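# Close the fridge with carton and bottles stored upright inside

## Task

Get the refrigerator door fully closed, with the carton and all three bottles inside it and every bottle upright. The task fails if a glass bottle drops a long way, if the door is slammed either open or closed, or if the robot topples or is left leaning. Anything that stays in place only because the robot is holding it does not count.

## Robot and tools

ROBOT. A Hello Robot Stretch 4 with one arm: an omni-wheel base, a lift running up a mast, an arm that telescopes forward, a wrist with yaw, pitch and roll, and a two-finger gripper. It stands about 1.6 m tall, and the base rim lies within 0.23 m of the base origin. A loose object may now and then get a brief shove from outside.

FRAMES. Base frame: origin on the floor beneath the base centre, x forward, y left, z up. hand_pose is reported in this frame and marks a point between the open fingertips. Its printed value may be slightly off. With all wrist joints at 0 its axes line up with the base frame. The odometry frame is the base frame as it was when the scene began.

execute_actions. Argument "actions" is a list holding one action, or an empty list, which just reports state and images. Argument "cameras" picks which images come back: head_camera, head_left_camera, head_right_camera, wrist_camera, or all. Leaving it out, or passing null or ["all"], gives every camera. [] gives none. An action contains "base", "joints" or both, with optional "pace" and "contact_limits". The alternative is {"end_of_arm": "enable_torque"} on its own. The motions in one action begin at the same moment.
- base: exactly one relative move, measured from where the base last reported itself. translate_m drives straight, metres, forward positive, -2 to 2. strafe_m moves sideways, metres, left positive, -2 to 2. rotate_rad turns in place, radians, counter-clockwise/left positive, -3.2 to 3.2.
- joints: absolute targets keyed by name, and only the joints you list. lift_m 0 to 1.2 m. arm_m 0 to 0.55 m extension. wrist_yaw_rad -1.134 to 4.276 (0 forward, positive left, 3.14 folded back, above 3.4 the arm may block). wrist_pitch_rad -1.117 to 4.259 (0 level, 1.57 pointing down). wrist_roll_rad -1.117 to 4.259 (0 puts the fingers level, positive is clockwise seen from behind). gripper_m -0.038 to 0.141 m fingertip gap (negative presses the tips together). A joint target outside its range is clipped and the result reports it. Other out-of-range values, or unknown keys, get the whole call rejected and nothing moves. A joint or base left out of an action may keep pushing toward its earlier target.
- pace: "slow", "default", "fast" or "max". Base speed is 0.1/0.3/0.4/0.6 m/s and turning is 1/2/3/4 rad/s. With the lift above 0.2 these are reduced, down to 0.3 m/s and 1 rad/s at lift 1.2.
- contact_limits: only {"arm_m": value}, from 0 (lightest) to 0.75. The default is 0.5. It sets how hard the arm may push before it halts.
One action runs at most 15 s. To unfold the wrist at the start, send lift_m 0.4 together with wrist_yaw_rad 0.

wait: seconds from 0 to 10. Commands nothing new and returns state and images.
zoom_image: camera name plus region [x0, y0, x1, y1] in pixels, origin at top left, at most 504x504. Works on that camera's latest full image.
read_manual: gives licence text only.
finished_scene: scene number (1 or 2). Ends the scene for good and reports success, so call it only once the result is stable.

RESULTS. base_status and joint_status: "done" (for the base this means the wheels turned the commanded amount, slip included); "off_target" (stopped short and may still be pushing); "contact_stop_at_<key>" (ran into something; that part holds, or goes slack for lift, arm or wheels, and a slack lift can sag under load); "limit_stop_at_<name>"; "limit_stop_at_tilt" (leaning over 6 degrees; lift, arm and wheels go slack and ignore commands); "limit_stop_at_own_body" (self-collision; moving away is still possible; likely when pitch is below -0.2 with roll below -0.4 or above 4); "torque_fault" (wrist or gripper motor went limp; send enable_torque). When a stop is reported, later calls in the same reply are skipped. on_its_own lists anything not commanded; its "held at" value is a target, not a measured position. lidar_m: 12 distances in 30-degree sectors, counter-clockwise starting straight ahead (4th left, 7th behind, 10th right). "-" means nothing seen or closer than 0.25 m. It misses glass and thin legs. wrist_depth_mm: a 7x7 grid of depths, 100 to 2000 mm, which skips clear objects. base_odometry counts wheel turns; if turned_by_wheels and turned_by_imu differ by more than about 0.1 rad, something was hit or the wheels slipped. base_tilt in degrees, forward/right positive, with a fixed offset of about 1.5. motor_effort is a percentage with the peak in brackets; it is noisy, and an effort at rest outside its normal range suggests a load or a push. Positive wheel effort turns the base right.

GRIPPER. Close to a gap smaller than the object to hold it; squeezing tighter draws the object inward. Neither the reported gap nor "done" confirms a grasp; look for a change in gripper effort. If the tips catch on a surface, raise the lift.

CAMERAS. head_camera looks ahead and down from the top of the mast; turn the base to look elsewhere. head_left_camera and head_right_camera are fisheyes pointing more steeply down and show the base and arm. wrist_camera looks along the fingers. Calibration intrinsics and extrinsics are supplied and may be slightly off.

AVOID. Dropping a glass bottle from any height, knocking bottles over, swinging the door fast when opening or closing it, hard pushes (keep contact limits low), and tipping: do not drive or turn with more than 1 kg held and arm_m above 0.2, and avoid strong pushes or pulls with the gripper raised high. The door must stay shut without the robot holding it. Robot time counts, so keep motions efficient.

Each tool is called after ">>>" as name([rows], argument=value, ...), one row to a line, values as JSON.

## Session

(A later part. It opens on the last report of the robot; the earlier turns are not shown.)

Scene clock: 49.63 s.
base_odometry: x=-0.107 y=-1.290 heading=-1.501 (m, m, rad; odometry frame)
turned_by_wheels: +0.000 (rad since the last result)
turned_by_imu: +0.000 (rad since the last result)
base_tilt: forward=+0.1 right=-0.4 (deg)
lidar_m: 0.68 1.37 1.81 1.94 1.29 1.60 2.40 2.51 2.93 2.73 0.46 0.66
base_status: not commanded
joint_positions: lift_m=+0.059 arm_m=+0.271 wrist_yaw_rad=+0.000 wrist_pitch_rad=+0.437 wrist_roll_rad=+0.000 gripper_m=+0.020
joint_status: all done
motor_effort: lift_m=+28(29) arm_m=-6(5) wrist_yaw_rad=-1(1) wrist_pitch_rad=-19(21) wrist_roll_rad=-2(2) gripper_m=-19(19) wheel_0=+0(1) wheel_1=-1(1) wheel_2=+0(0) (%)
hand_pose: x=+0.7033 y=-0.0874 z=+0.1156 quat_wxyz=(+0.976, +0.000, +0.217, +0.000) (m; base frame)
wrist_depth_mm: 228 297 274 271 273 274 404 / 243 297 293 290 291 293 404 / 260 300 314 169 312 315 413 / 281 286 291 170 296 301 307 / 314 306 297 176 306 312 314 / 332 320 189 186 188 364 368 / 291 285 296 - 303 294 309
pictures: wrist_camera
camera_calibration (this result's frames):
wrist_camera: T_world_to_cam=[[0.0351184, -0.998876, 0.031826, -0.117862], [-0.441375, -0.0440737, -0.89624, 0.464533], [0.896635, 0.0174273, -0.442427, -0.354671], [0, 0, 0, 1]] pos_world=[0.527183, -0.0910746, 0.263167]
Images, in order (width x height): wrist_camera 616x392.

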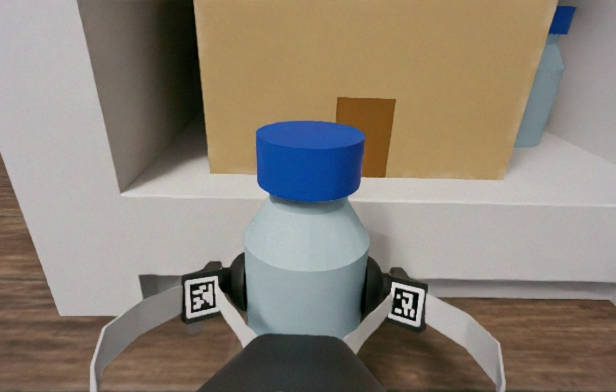

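>>> execute_actions([
  {"base":{"strafe_m":-0.05},"joints":{"lift_m":0.56}},
], cameras=["wrist_camera"])

>>> execute_actions([
  {"joints":{"arm_m":0.46},"contact_limits":{"arm_m":0.2}},
], cameras=["wrist_camera","head_camera"])

>>> execute_actions([
  {"joints":{"lift_m":0.525},"pace":"slow"},
], cameras=["wrist_camera"])

Scene clock: 53.07 s.
base_odometry: x=-0.157 y=-1.293 heading=-1.501 (m, m, rad; odometry frame)
turned_by_wheels: +0.000 (rad since the last result)
turned_by_imu: +0.000 (rad since the last result)
base_tilt: forward=+0.0 right=-0.4 (deg)
lidar_m: 0.70 1.35 1.79 2.00 1.36 1.72 2.40 2.50 2.87 2.69 0.43 0.57
base_status: done
joint_positions: lift_m=+0.559 arm_m=+0.271 wrist_yaw_rad=+0.000 wrist_pitch_rad=+0.437 wrist_roll_rad=+0.000 gripper_m=+0.020
joint_status: all done
motor_effort: lift_m=+28(30) arm_m=-6(6) wrist_yaw_rad=+0(3) wrist_pitch_rad=-20(20) wrist_roll_rad=-2(2) gripper_m=-19(20) wheel_0=+0(6) wheel_1=+1(9) wheel_2=+0(1) (%)
hand_pose: x=+0.7033 y=-0.0875 z=+0.6156 quat_wxyz=(+0.976, +0.000, +0.217, +0.000) (m; base frame)
wrist_depth_mm: 266 404 621 634 634 549 384 / 267 407 661 668 676 512 392 / 270 410 683 169 715 480 387 / 286 413 525 170 530 492 387 / 306 379 384 176 413 424 384 / 334 340 190 185 188 366 366 / 373 424 442 - 530 469 392
pictures: wrist_camera
camera_calibration (this result's frames):
wrist_camera: T_world_to_cam=[[0.0348014, -0.998887, 0.0318295, -0.133637], [-0.441298, -0.0439349, -0.896285, 0.912671], [0.896686, 0.0171457, -0.442336, -0.133519], [0, 0, 0, 1]] pos_world=[0.527135, -0.0911013, 0.763207]
Images, in order (width x height): wrist_camera 616x392.

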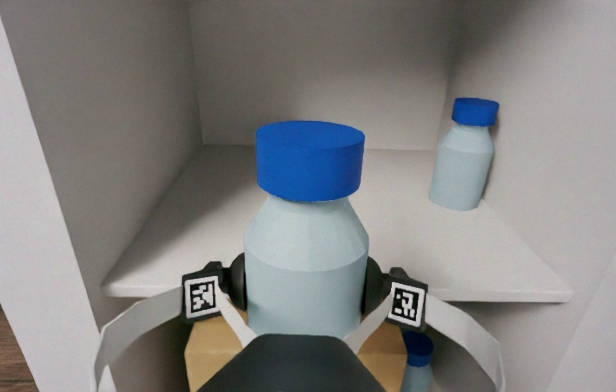

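Scene clock: 54.73 s.
base_odometry: x=-0.157 y=-1.293 heading=-1.501 (m, m, rad; odometry frame)
turned_by_wheels: +0.000 (rad since the last result)
turned_by_imu: +0.000 (rad since the last result)
base_tilt: forward=+0.1 right=-0.4 (deg)
lidar_m: 0.73 1.35 1.78 2.00 1.38 1.70 2.41 2.49 2.86 2.71 0.42 0.58
base_status: not commanded
joint_positions: lift_m=+0.559 arm_m=+0.459 wrist_yaw_rad=+0.000 wrist_pitch_rad=+0.437 wrist_roll_rad=+0.000 gripper_m=+0.020
joint_status: all done
motor_effort: lift_m=+28(27) arm_m=+5(6) wrist_yaw_rad=+1(2) wrist_pitch_rad=-19(20) wrist_roll_rad=-1(2) gripper_m=-17(20) wheel_0=+0(0) wheel_1=+1(1) wheel_2=+0(0) (%)
contact_limits: arm_m 0.2
hand_pose: x=+0.8914 y=-0.0874 z=+0.6157 quat_wxyz=(+0.976, +0.000, +0.217, +0.000) (m; base frame)
wrist_depth_mm: 281 427 455 459 462 459 377 / 282 430 488 492 492 488 375 / 282 430 521 169 530 512 343 / 283 436 517 170 539 488 304 / 286 382 384 177 410 366 317 / 286 301 190 186 187 338 334 / 263 265 274 - 281 273 287
pictures: head_camera, wrist_camera
camera_calibration (this result's frames):
wrist_camera: T_world_to_cam=[[0.0351476, -0.998875, 0.0318304, -0.140401], [-0.44126, -0.0440882, -0.896296, 0.995642], [0.896691, 0.0174572, -0.442313, -0.302161], [0, 0, 0, 1]] pos_world=[0.715216, -0.0910717, 0.763209]
Images, in order (width x height): head_camera 420x560, wrist_camera 616x392.

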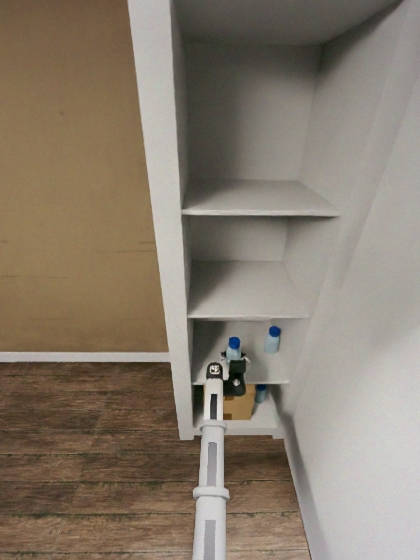

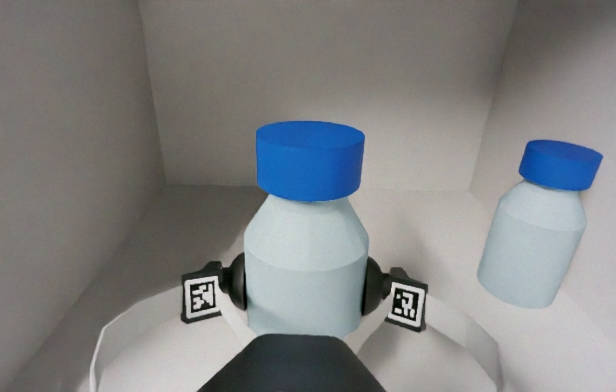

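Scene clock: 55.87 s.
base_odometry: x=-0.157 y=-1.293 heading=-1.501 (m, m, rad; odometry frame)
turned_by_wheels: +0.000 (rad since the last result)
turned_by_imu: +0.000 (rad since the last result)
base_tilt: forward=+0.0 right=-0.4 (deg)
lidar_m: 0.74 1.36 1.79 2.02 1.40 1.71 2.40 2.46 2.87 2.71 0.43 0.58
base_status: not commanded
joint_positions: lift_m=+0.525 arm_m=+0.459 wrist_yaw_rad=+0.000 wrist_pitch_rad=+0.437 wrist_roll_rad=+0.000 gripper_m=+0.020
joint_status: all done
motor_effort: lift_m=+18(27) arm_m=+5(6) wrist_yaw_rad=+2(1) wrist_pitch_rad=-19(20) wrist_roll_rad=-2(0) gripper_m=-20(19) wheel_0=+0(0) wheel_1=+1(1) wheel_2=+0(0) (%)
hand_pose: x=+0.8914 y=-0.0874 z=+0.5814 quat_wxyz=(+0.976, +0.000, +0.217, +0.000) (m; base frame)
wrist_depth_mm: 281 430 459 459 462 459 379 / 282 430 488 488 492 488 377 / 282 433 521 169 525 512 289 / 285 404 445 170 462 442 293 / 286 340 327 176 351 342 317 / 264 258 189 186 188 290 293 / 232 227 236 - 241 235 246
pictures: wrist_camera
camera_calibration (this result's frames):
wrist_camera: T_world_to_cam=[[0.0351525, -0.998875, 0.0318251, -0.139311], [-0.441392, -0.0440883, -0.896231, 0.965025], [0.896626, 0.0174574, -0.442445, -0.317158], [0, 0, 0, 1]] pos_world=[0.715223, -0.0910717, 0.728993]
Images, in order (width x height): wrist_camera 616x392.

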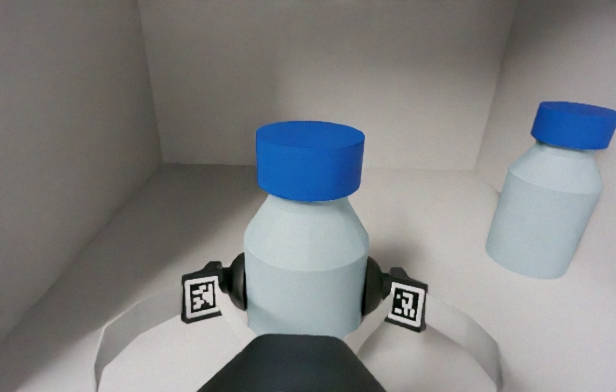

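The depth readings put the gripper 6 mm above its pickup height, so I'm lowering it and releasing.

>>> execute_actions([
  {"joints":{"lift_m":0.518},"pace":"slow"},
], cameras=[])

>>> execute_actions([
  {"joints":{"gripper_m":0.11}},
], cameras=["wrist_camera"])

>>> execute_actions([
  {"joints":{"arm_m":0.0},"base":{"translate_m":-0.45}},
])

Scene clock: 58.63 s.
base_odometry: x=-0.157 y=-1.293 heading=-1.501 (m, m, rad; odometry frame)
turned_by_wheels: +0.000 (rad since the last result)
turned_by_imu: +0.000 (rad since the last result)
base_tilt: forward=-0.1 right=-0.3 (deg)
lidar_m: 0.75 1.36 1.78 2.02 1.39 1.70 2.41 2.48 2.85 2.71 0.40 0.58
base_status: not commanded
joint_positions: lift_m=+0.518 arm_m=+0.459 wrist_yaw_rad=+0.000 wrist_pitch_rad=+0.437 wrist_roll_rad=+0.000 gripper_m=+0.020
joint_status: all done
motor_effort: lift_m=+18(17) arm_m=+6(6) wrist_yaw_rad=-1(1) wrist_pitch_rad=-19(18) wrist_roll_rad=-2(1) gripper_m=-21(17) wheel_0=+0(0) wheel_1=+1(1) wheel_2=+0(0) (%)
hand_pose: x=+0.8914 y=-0.0874 z=+0.5744 quat_wxyz=(+0.976, +0.000, +0.217, +0.000) (m; base frame)
wrist_depth_mm: 281 430 459 459 459 462 377 / 281 430 488 492 492 488 359 / 282 433 521 169 525 512 289 / 285 402 430 170 445 427 291 / 285 329 315 176 342 332 315 / 260 250 189 186 187 279 283 / 224 220 228 - 233 226 237
pictures: none
No camera images: the call's "cameras" was empty. Leave "cameras" out to get every camera's image.

Scene clock: 60.37 s.
base_odometry: x=-0.157 y=-1.293 heading=-1.501 (m, m, rad; odometry frame)
turned_by_wheels: +0.000 (rad since the last result)
turned_by_imu: +0.000 (rad since the last result)
base_tilt: forward=+0.0 right=-0.3 (deg)
lidar_m: 0.75 1.35 1.81 2.01 1.36 1.68 2.41 2.47 2.86 2.70 0.43 0.56
base_status: not commanded
joint_positions: lift_m=+0.518 arm_m=+0.459 wrist_yaw_rad=+0.000 wrist_pitch_rad=+0.432 wrist_roll_rad=+0.000 gripper_m=+0.110
joint_status: all done
motor_effort: lift_m=+18(17) arm_m=+5(5) wrist_yaw_rad=+2(1) wrist_pitch_rad=-6(20) wrist_roll_rad=-1(1) gripper_m=+0(15) wheel_0=+0(0) wheel_1=+1(1) wheel_2=+0(0) (%)
hand_pose: x=+0.8919 y=-0.0875 z=+0.5756 quat_wxyz=(+0.977, +0.000, +0.214, +0.000) (m; base frame)
wrist_depth_mm: 281 427 459 459 462 462 377 / 282 430 488 488 492 488 377 / 283 433 521 186 525 512 287 / 283 404 445 181 459 442 293 / 286 334 325 188 349 338 314 / 260 263 255 198 213 285 290 / 227 224 238 - 237 232 241
pictures: wrist_camera
camera_calibration (this result's frames):
wrist_camera: T_world_to_cam=[[0.0345489, -0.998891, 0.0319864, -0.138822], [-0.437247, -0.0438875, -0.89827, 0.95758], [0.898678, 0.0170483, -0.438279, -0.324444], [0, 0, 0, 1]] pos_world=[0.715066, -0.0911106, 0.722409]
Images, in order (width x height): wrist_camera 616x392.

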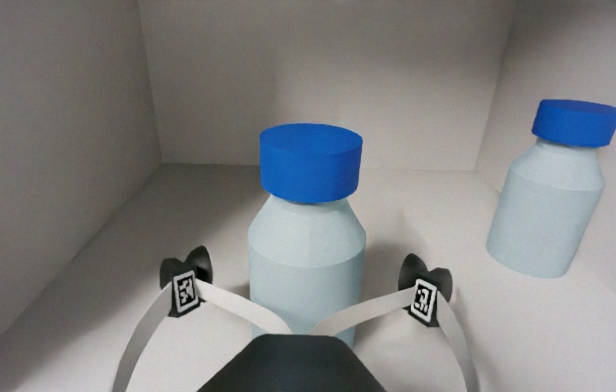

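Scene clock: 63.37 s.
base_odometry: x=-0.189 y=-0.845 heading=-1.501 (m, m, rad; odometry frame)
turned_by_wheels: +0.000 (rad since the last result)
turned_by_imu: +0.000 (rad since the last result)
base_tilt: forward=+0.0 right=-0.4 (deg)
lidar_m: 1.20 1.82 2.10 1.20 1.21 1.66 1.95 2.02 2.68 2.74 2.66 0.72
base_status: done
joint_positions: lift_m=+0.518 arm_m=+0.001 wrist_yaw_rad=+0.000 wrist_pitch_rad=+0.432 wrist_roll_rad=+0.000 gripper_m=+0.110
joint_status: all done
motor_effort: lift_m=+17(18) arm_m=-6(8) wrist_yaw_rad=+0(1) wrist_pitch_rad=-5(7) wrist_roll_rad=-2(3) gripper_m=-2(1) wheel_0=+0(3) wheel_1=+0(6) wheel_2=-1(8) (%)
hand_pose: x=+0.4338 y=-0.0875 z=+0.5757 quat_wxyz=(+0.977, +0.000, +0.214, +0.000) (m; base frame)
wrist_depth_mm: 1397 1397 991 1281 1205 723 500 / 1464 1499 1308 1205 1042 715 496 / 1576 1576 1397 1078 1160 707 492 / 1537 1576 1397 1138 1138 707 492 / 1205 1205 1182 1160 1138 699 488 / 976 946 931 1008 215 647 488 / 831 809 866 - 854 654 496
pictures: head_camera, head_left_camera, head_right_camera, wrist_camera
camera_calibration (this result's frames):
wrist_camera: T_world_to_cam=[[0.0346672, -0.998887, 0.0319903, -0.123018], [-0.437143, -0.0439409, -0.898318, 0.757302], [0.898724, 0.0171579, -0.43818, 0.087144], [0, 0, 0, 1]] pos_world=[0.256996, -0.0911002, 0.722418]
Images, in order (width x height): head_camera 420x560, head_left_camera 420x672, head_right_camera 420x672, wrist_camera 616x392.

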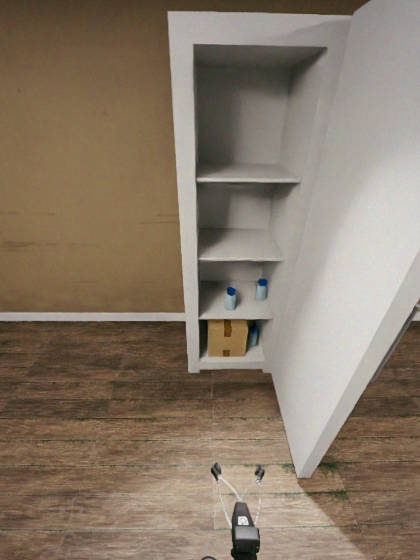

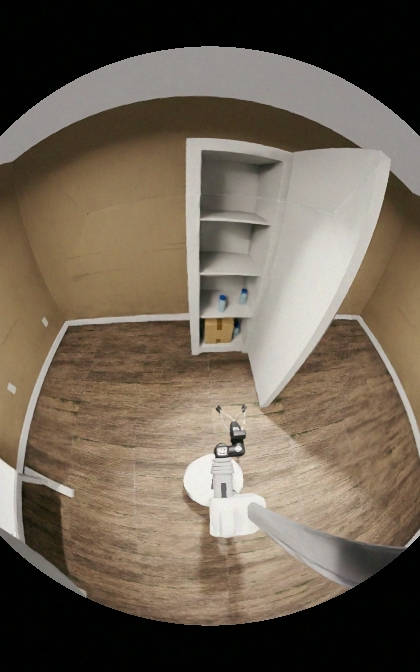

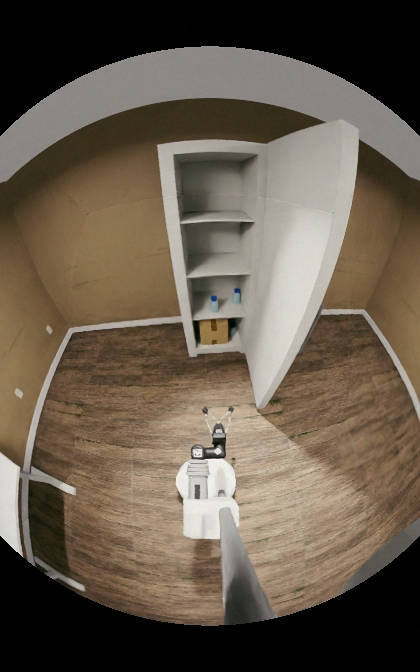

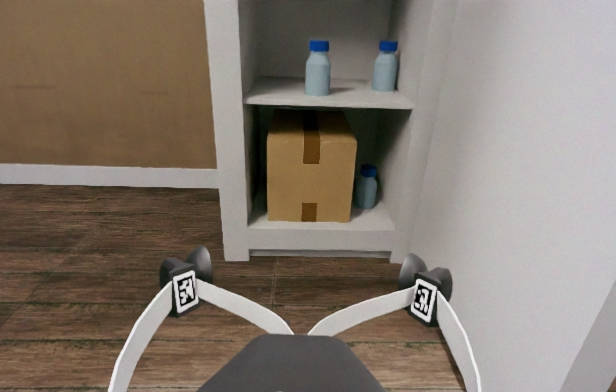

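>>> execute_actions([
  {"joints":{"lift_m":0.4,"wrist_pitch_rad":0,"wrist_roll_rad":1.57,"gripper_m":-0.01},"base":{"strafe_m":-0.46},"pace":"fast"},
], cameras=["head_camera"])

>>> execute_actions([
  {"joints":{"arm_m":0.28},"contact_limits":{"arm_m":0.2}},
], cameras=["head_camera"])

>>> execute_actions([
  {"base":{"strafe_m":0.4},"pace":"slow"},
], cameras=["head_camera"])

Scene clock: 66.33 s.
base_odometry: x=-0.647 y=-0.877 heading=-1.501 (m, m, rad; odometry frame)
turned_by_wheels: +0.000 (rad since the last result)
turned_by_imu: +0.000 (rad since the last result)
base_tilt: forward=-0.1 right=-0.4 (deg)
lidar_m: 0.56 1.26 2.43 1.63 1.68 2.04 1.94 2.00 2.39 2.25 2.35 1.89
base_status: done
joint_positions: lift_m=+0.400 arm_m=+0.001 wrist_yaw_rad=+0.000 wrist_pitch_rad=+0.002 wrist_roll_rad=+1.570 gripper_m=-0.010
joint_status: all done
motor_effort: lift_m=+16(17) arm_m=-5(5) wrist_yaw_rad=+1(0) wrist_pitch_rad=-5(11) wrist_roll_rad=+0(4) gripper_m=-11(8) wheel_0=+0(8) wheel_1=-1(11) wheel_2=+0(0) (%)
hand_pose: x=+0.4603 y=-0.0874 z=+0.5779 quat_wxyz=(+0.707, +0.707, +0.001, -0.001) (m; base frame)
wrist_depth_mm: 1618 1618 1576 1618 1618 1281 854 / 1576 1618 1576 1618 1618 1255 842 / 1576 1576 1576 1576 1618 1229 842 / 1618 1618 1576 1576 1618 1229 831 / 525 480 621 676 750 831 768 / 368 368 185 205 364 364 364 / 1160 820 1060 - 707 362 364
pictures: head_camera
Images, in order (width x height): head_camera 420x560.

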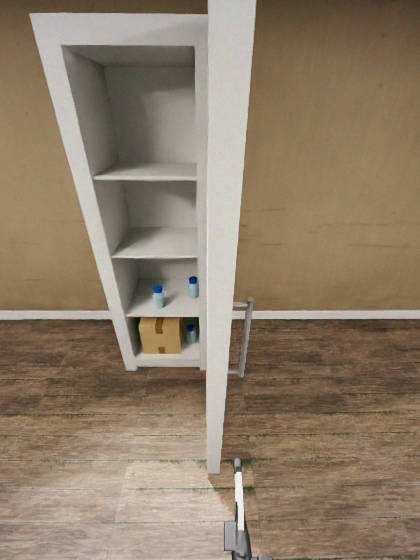

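Scene clock: 68.30 s.
base_odometry: x=-0.647 y=-0.877 heading=-1.501 (m, m, rad; odometry frame)
turned_by_wheels: +0.000 (rad since the last result)
turned_by_imu: +0.000 (rad since the last result)
base_tilt: forward=+0.0 right=-0.4 (deg)
lidar_m: 0.57 1.26 2.44 1.63 1.69 2.04 1.90 1.98 2.41 2.27 2.36 1.89
base_status: not commanded
joint_positions: lift_m=+0.400 arm_m=+0.279 wrist_yaw_rad=+0.000 wrist_pitch_rad=+0.002 wrist_roll_rad=+1.570 gripper_m=-0.010
joint_status: all done
motor_effort: lift_m=+16(17) arm_m=+5(7) wrist_yaw_rad=+2(2) wrist_pitch_rad=-5(7) wrist_roll_rad=-1(1) gripper_m=-9(7) wheel_0=+0(0) wheel_1=-1(1) wheel_2=+0(0) (%)
contact_limits: arm_m 0.2
hand_pose: x=+0.7384 y=-0.0874 z=+0.5780 quat_wxyz=(+0.707, +0.707, +0.001, -0.001) (m; base frame)
wrist_depth_mm: 1336 1336 1336 1336 1336 1281 854 / 1308 1336 1308 1308 1308 1255 842 / 1308 1308 1308 1308 1308 1229 831 / 1308 1308 1308 1308 1308 1205 831 / 627 676 960 1060 1160 1042 798 / 320 332 184 206 300 392 413 / 214 204 224 - 223 236 251
pictures: head_camera
Images, in order (width x height): head_camera 420x560.

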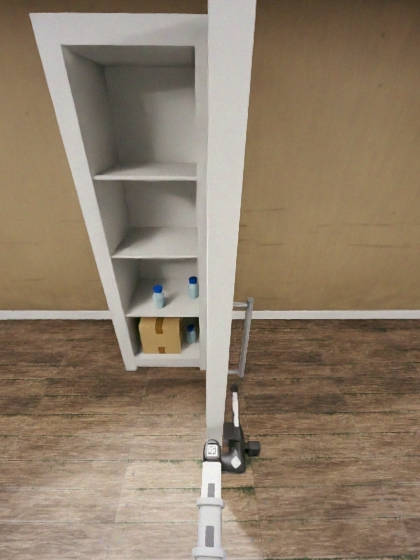

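Scene clock: 73.43 s.
base_odometry: x=-0.248 y=-0.849 heading=-1.501 (m, m, rad; odometry frame)
turned_by_wheels: +0.000 (rad since the last result)
turned_by_imu: -0.001 (rad since the last result)
base_tilt: forward=+0.0 right=-0.4 (deg)
lidar_m: 0.71 1.80 2.16 1.24 1.27 1.72 1.92 2.04 2.65 2.66 2.66 1.06
base_status: done
joint_positions: lift_m=+0.400 arm_m=+0.279 wrist_yaw_rad=+0.000 wrist_pitch_rad=+0.002 wrist_roll_rad=+1.570 gripper_m=-0.010
joint_status: not commanded
motor_effort: lift_m=+17(17) arm_m=+6(5) wrist_yaw_rad=+0(16) wrist_pitch_rad=-6(7) wrist_roll_rad=+0(1) gripper_m=-7(10) wheel_0=-1(11) wheel_1=+2(5) wheel_2=+0(7) (%)
hand_pose: x=+0.7384 y=-0.0875 z=+0.5780 quat_wxyz=(+0.707, +0.707, +0.001, -0.001) (m; base frame)
wrist_depth_mm: 1308 1308 1308 1308 1281 1281 854 / 539 549 559 569 580 591 597 / 436 442 445 455 459 466 469 / 366 368 373 375 379 384 389 / 312 317 317 322 325 327 330 / 274 277 184 205 268 286 287 / 245 240 248 - 247 250 254
pictures: head_camera
Images, in order (width x height): head_camera 420x560.

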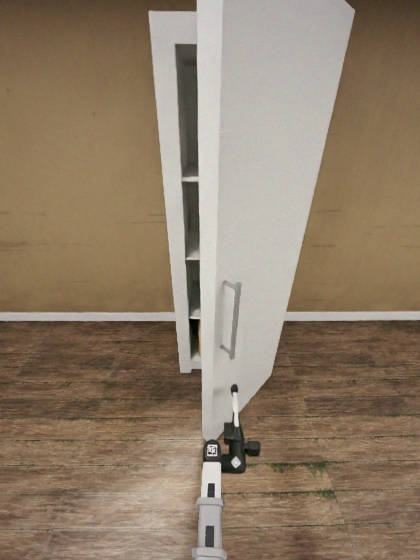

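>>> execute_actions([
  {"base":{"translate_m":0.22},"pace":"slow"},
], cameras=["head_camera"])

>>> execute_actions([
  {"joints":{"arm_m":0.43},"contact_limits":{"arm_m":0.2},"pace":"slow"},
], cameras=["head_camera"])

Scene clock: 77.70 s.
base_odometry: x=-0.233 y=-1.068 heading=-1.501 (m, m, rad; odometry frame)
turned_by_wheels: +0.000 (rad since the last result)
turned_by_imu: +0.000 (rad since the last result)
base_tilt: forward=+0.0 right=-0.5 (deg)
lidar_m: 0.71 0.82 2.11 1.94 1.32 1.74 2.13 2.25 2.83 2.65 2.34 0.95
base_status: done
joint_positions: lift_m=+0.400 arm_m=+0.279 wrist_yaw_rad=+0.000 wrist_pitch_rad=+0.002 wrist_roll_rad=+1.570 gripper_m=-0.010
joint_status: not commanded
motor_effort: lift_m=+17(17) arm_m=+5(5) wrist_yaw_rad=+2(16) wrist_pitch_rad=-7(5) wrist_roll_rad=-2(1) gripper_m=-8(8) wheel_0=+2(3) wheel_1=+0(2) wheel_2=+0(8) (%)
hand_pose: x=+0.7384 y=-0.0875 z=+0.5780 quat_wxyz=(+0.707, +0.707, +0.001, -0.001) (m; base frame)
wrist_depth_mm: 424 424 427 427 430 430 430 / 402 402 404 404 404 404 407 / 382 384 384 384 387 387 387 / 362 364 366 366 366 366 366 / 345 347 347 349 349 349 351 / 332 332 183 205 327 334 334 / 317 315 319 - 317 320 322
pictures: head_camera
Images, in order (width x height): head_camera 420x560.

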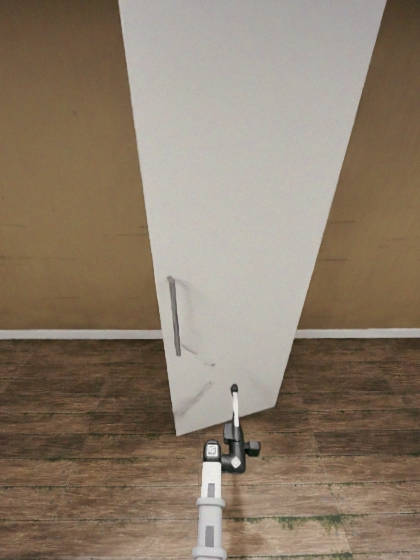

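Scene clock: 80.47 s.
base_odometry: x=-0.233 y=-1.068 heading=-1.501 (m, m, rad; odometry frame)
turned_by_wheels: +0.000 (rad since the last result)
turned_by_imu: +0.000 (rad since the last result)
base_tilt: forward=+0.0 right=-0.4 (deg)
lidar_m: 0.86 1.59 2.07 1.92 1.32 1.73 2.18 2.21 2.81 2.65 2.36 0.97
base_status: not commanded
joint_positions: lift_m=+0.400 arm_m=+0.429 wrist_yaw_rad=+0.000 wrist_pitch_rad=+0.002 wrist_roll_rad=+1.570 gripper_m=-0.010
joint_status: all done
motor_effort: lift_m=+17(16) arm_m=+5(5) wrist_yaw_rad=+1(1) wrist_pitch_rad=-4(7) wrist_roll_rad=-2(2) gripper_m=-9(7) wheel_0=+2(1) wheel_1=+0(0) wheel_2=+0(0) (%)
contact_limits: arm_m 0.2
hand_pose: x=+0.8884 y=-0.0874 z=+0.5780 quat_wxyz=(+0.707, +0.707, +0.001, -0.001) (m; base frame)
wrist_depth_mm: 291 290 290 290 289 289 287 / 289 289 287 287 287 287 286 / 287 287 286 286 286 286 285 / 286 286 286 286 285 286 283 / 285 285 283 283 283 282 282 / 283 283 184 205 282 282 281 / 282 282 282 - 281 279 279
pictures: head_camera
Images, in order (width x height): head_camera 420x560.

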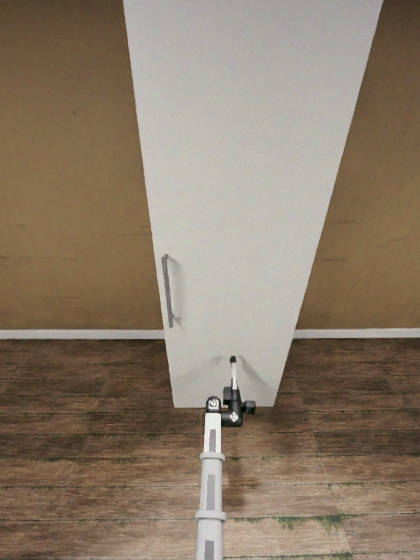

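>>> execute_actions([
  {"joints":{"arm_m":0.472},"contact_limits":{"arm_m":0.1},"pace":"slow"},
], cameras=[])

Scene clock: 82.47 s.
base_odometry: x=-0.233 y=-1.068 heading=-1.501 (m, m, rad; odometry frame)
turned_by_wheels: +0.000 (rad since the last result)
turned_by_imu: +0.000 (rad since the last result)
base_tilt: forward=+0.0 right=-0.4 (deg)
lidar_m: 0.89 1.58 2.11 1.94 1.32 1.71 2.17 2.24 2.82 2.66 2.32 0.97
base_status: not commanded
joint_positions: lift_m=+0.400 arm_m=+0.471 wrist_yaw_rad=+0.000 wrist_pitch_rad=+0.002 wrist_roll_rad=+1.570 gripper_m=-0.010
joint_status: all done
motor_effort: lift_m=+17(16) arm_m=+5(5) wrist_yaw_rad=+1(2) wrist_pitch_rad=-5(6) wrist_roll_rad=-1(1) gripper_m=-9(10) wheel_0=+2(2) wheel_1=+0(0) wheel_2=+0(0) (%)
contact_limits: arm_m 0.1
hand_pose: x=+0.9304 y=-0.0874 z=+0.5780 quat_wxyz=(+0.707, +0.707, +0.001, -0.001) (m; base frame)
wrist_depth_mm: 248 247 247 247 246 246 246 / 247 246 246 245 245 245 244 / 245 245 244 244 244 244 243 / 244 244 243 243 243 242 242 / 243 242 242 242 241 241 241 / 241 241 184 205 240 240 239 / 241 239 240 - 239 239 238
pictures: none
No camera images: the call's "cameras" was empty. Leave "cameras" out to get every camera's image.

>>> execute_actions([
  {"joints":{"arm_m":0.485},"contact_limits":{"arm_m":0.1},"pace":"slow"},
], cameras=[])

Scene clock: 83.60 s.
base_odometry: x=-0.233 y=-1.068 heading=-1.501 (m, m, rad; odometry frame)
turned_by_wheels: +0.000 (rad since the last result)
turned_by_imu: +0.000 (rad since the last result)
base_tilt: forward=+0.0 right=-0.3 (deg)
lidar_m: 0.88 1.60 2.09 1.96 1.30 1.70 2.15 2.25 2.81 2.65 2.34 0.97
base_status: not commanded
joint_positions: lift_m=+0.400 arm_m=+0.480 wrist_yaw_rad=-0.004 wrist_pitch_rad=+0.002 wrist_roll_rad=+1.570 gripper_m=-0.010
joint_status: arm_m contact_stop (moved +0.009 of +0.014)
on_its_own: arm_m is slack since a contact_stop (your +0.485 is given up)
motor_effort: lift_m=+17(16) arm_m=+0(12) wrist_yaw_rad=+13(15) wrist_pitch_rad=-5(7) wrist_roll_rad=-2(2) gripper_m=-4(8) wheel_0=+4(4) wheel_1=+1(1) wheel_2=-4(4) (%)
contact_limits: arm_m 0.1
hand_pose: x=+0.9392 y=-0.0887 z=+0.5780 quat_wxyz=(+0.707, +0.707, -0.001, -0.002) (m; base frame)
wrist_depth_mm: 240 239 239 238 238 238 238 / 238 237 237 237 236 236 236 / 237 236 236 236 236 236 235 / 236 236 236 235 234 234 235 / 235 234 234 233 233 233 233 / 233 233 186 211 185 232 232 / 232 231 231 - 231 230 230
pictures: none
No camera images: the call's "cameras" was empty. Leave "cameras" out to get every camera's image.

>>> execute_actions([
  {"joints":{"arm_m":0.429},"pace":"fast"},
], cameras=[])

>>> finished_scene(scene=1)

Scene clock: 85.33 s.
base_odometry: x=-0.233 y=-1.068 heading=-1.501 (m, m, rad; odometry frame)
turned_by_wheels: +0.000 (rad since the last result)
turned_by_imu: +0.000 (rad since the last result)
base_tilt: forward=+0.1 right=-0.4 (deg)
lidar_m: 0.87 1.60 2.10 1.92 1.29 1.69 2.17 2.25 2.81 2.65 2.34 0.97
base_status: not commanded
joint_positions: lift_m=+0.400 arm_m=+0.430 wrist_yaw_rad=+0.000 wrist_pitch_rad=+0.002 wrist_roll_rad=+1.570 gripper_m=-0.010
joint_status: all done
motor_effort: lift_m=+17(17) arm_m=-5(5) wrist_yaw_rad=+2(12) wrist_pitch_rad=-5(6) wrist_roll_rad=-1(1) gripper_m=-9(8) wheel_0=+2(4) wheel_1=+0(1) wheel_2=+0(4) (%)
hand_pose: x=+0.8893 y=-0.0875 z=+0.5780 quat_wxyz=(+0.707, +0.707, +0.001, -0.001) (m; base frame)
wrist_depth_mm: 290 289 289 287 287 287 287 / 289 287 287 287 286 285 285 / 286 286 286 286 285 285 283 / 286 286 285 285 283 283 282 / 283 283 283 283 283 282 281 / 283 282 184 206 279 281 281 / 281 279 281 - 279 278 278
pictures: none
No camera images: the call's "cameras" was empty. Leave "cameras" out to get every camera's image.

The scene is finished: the task was done.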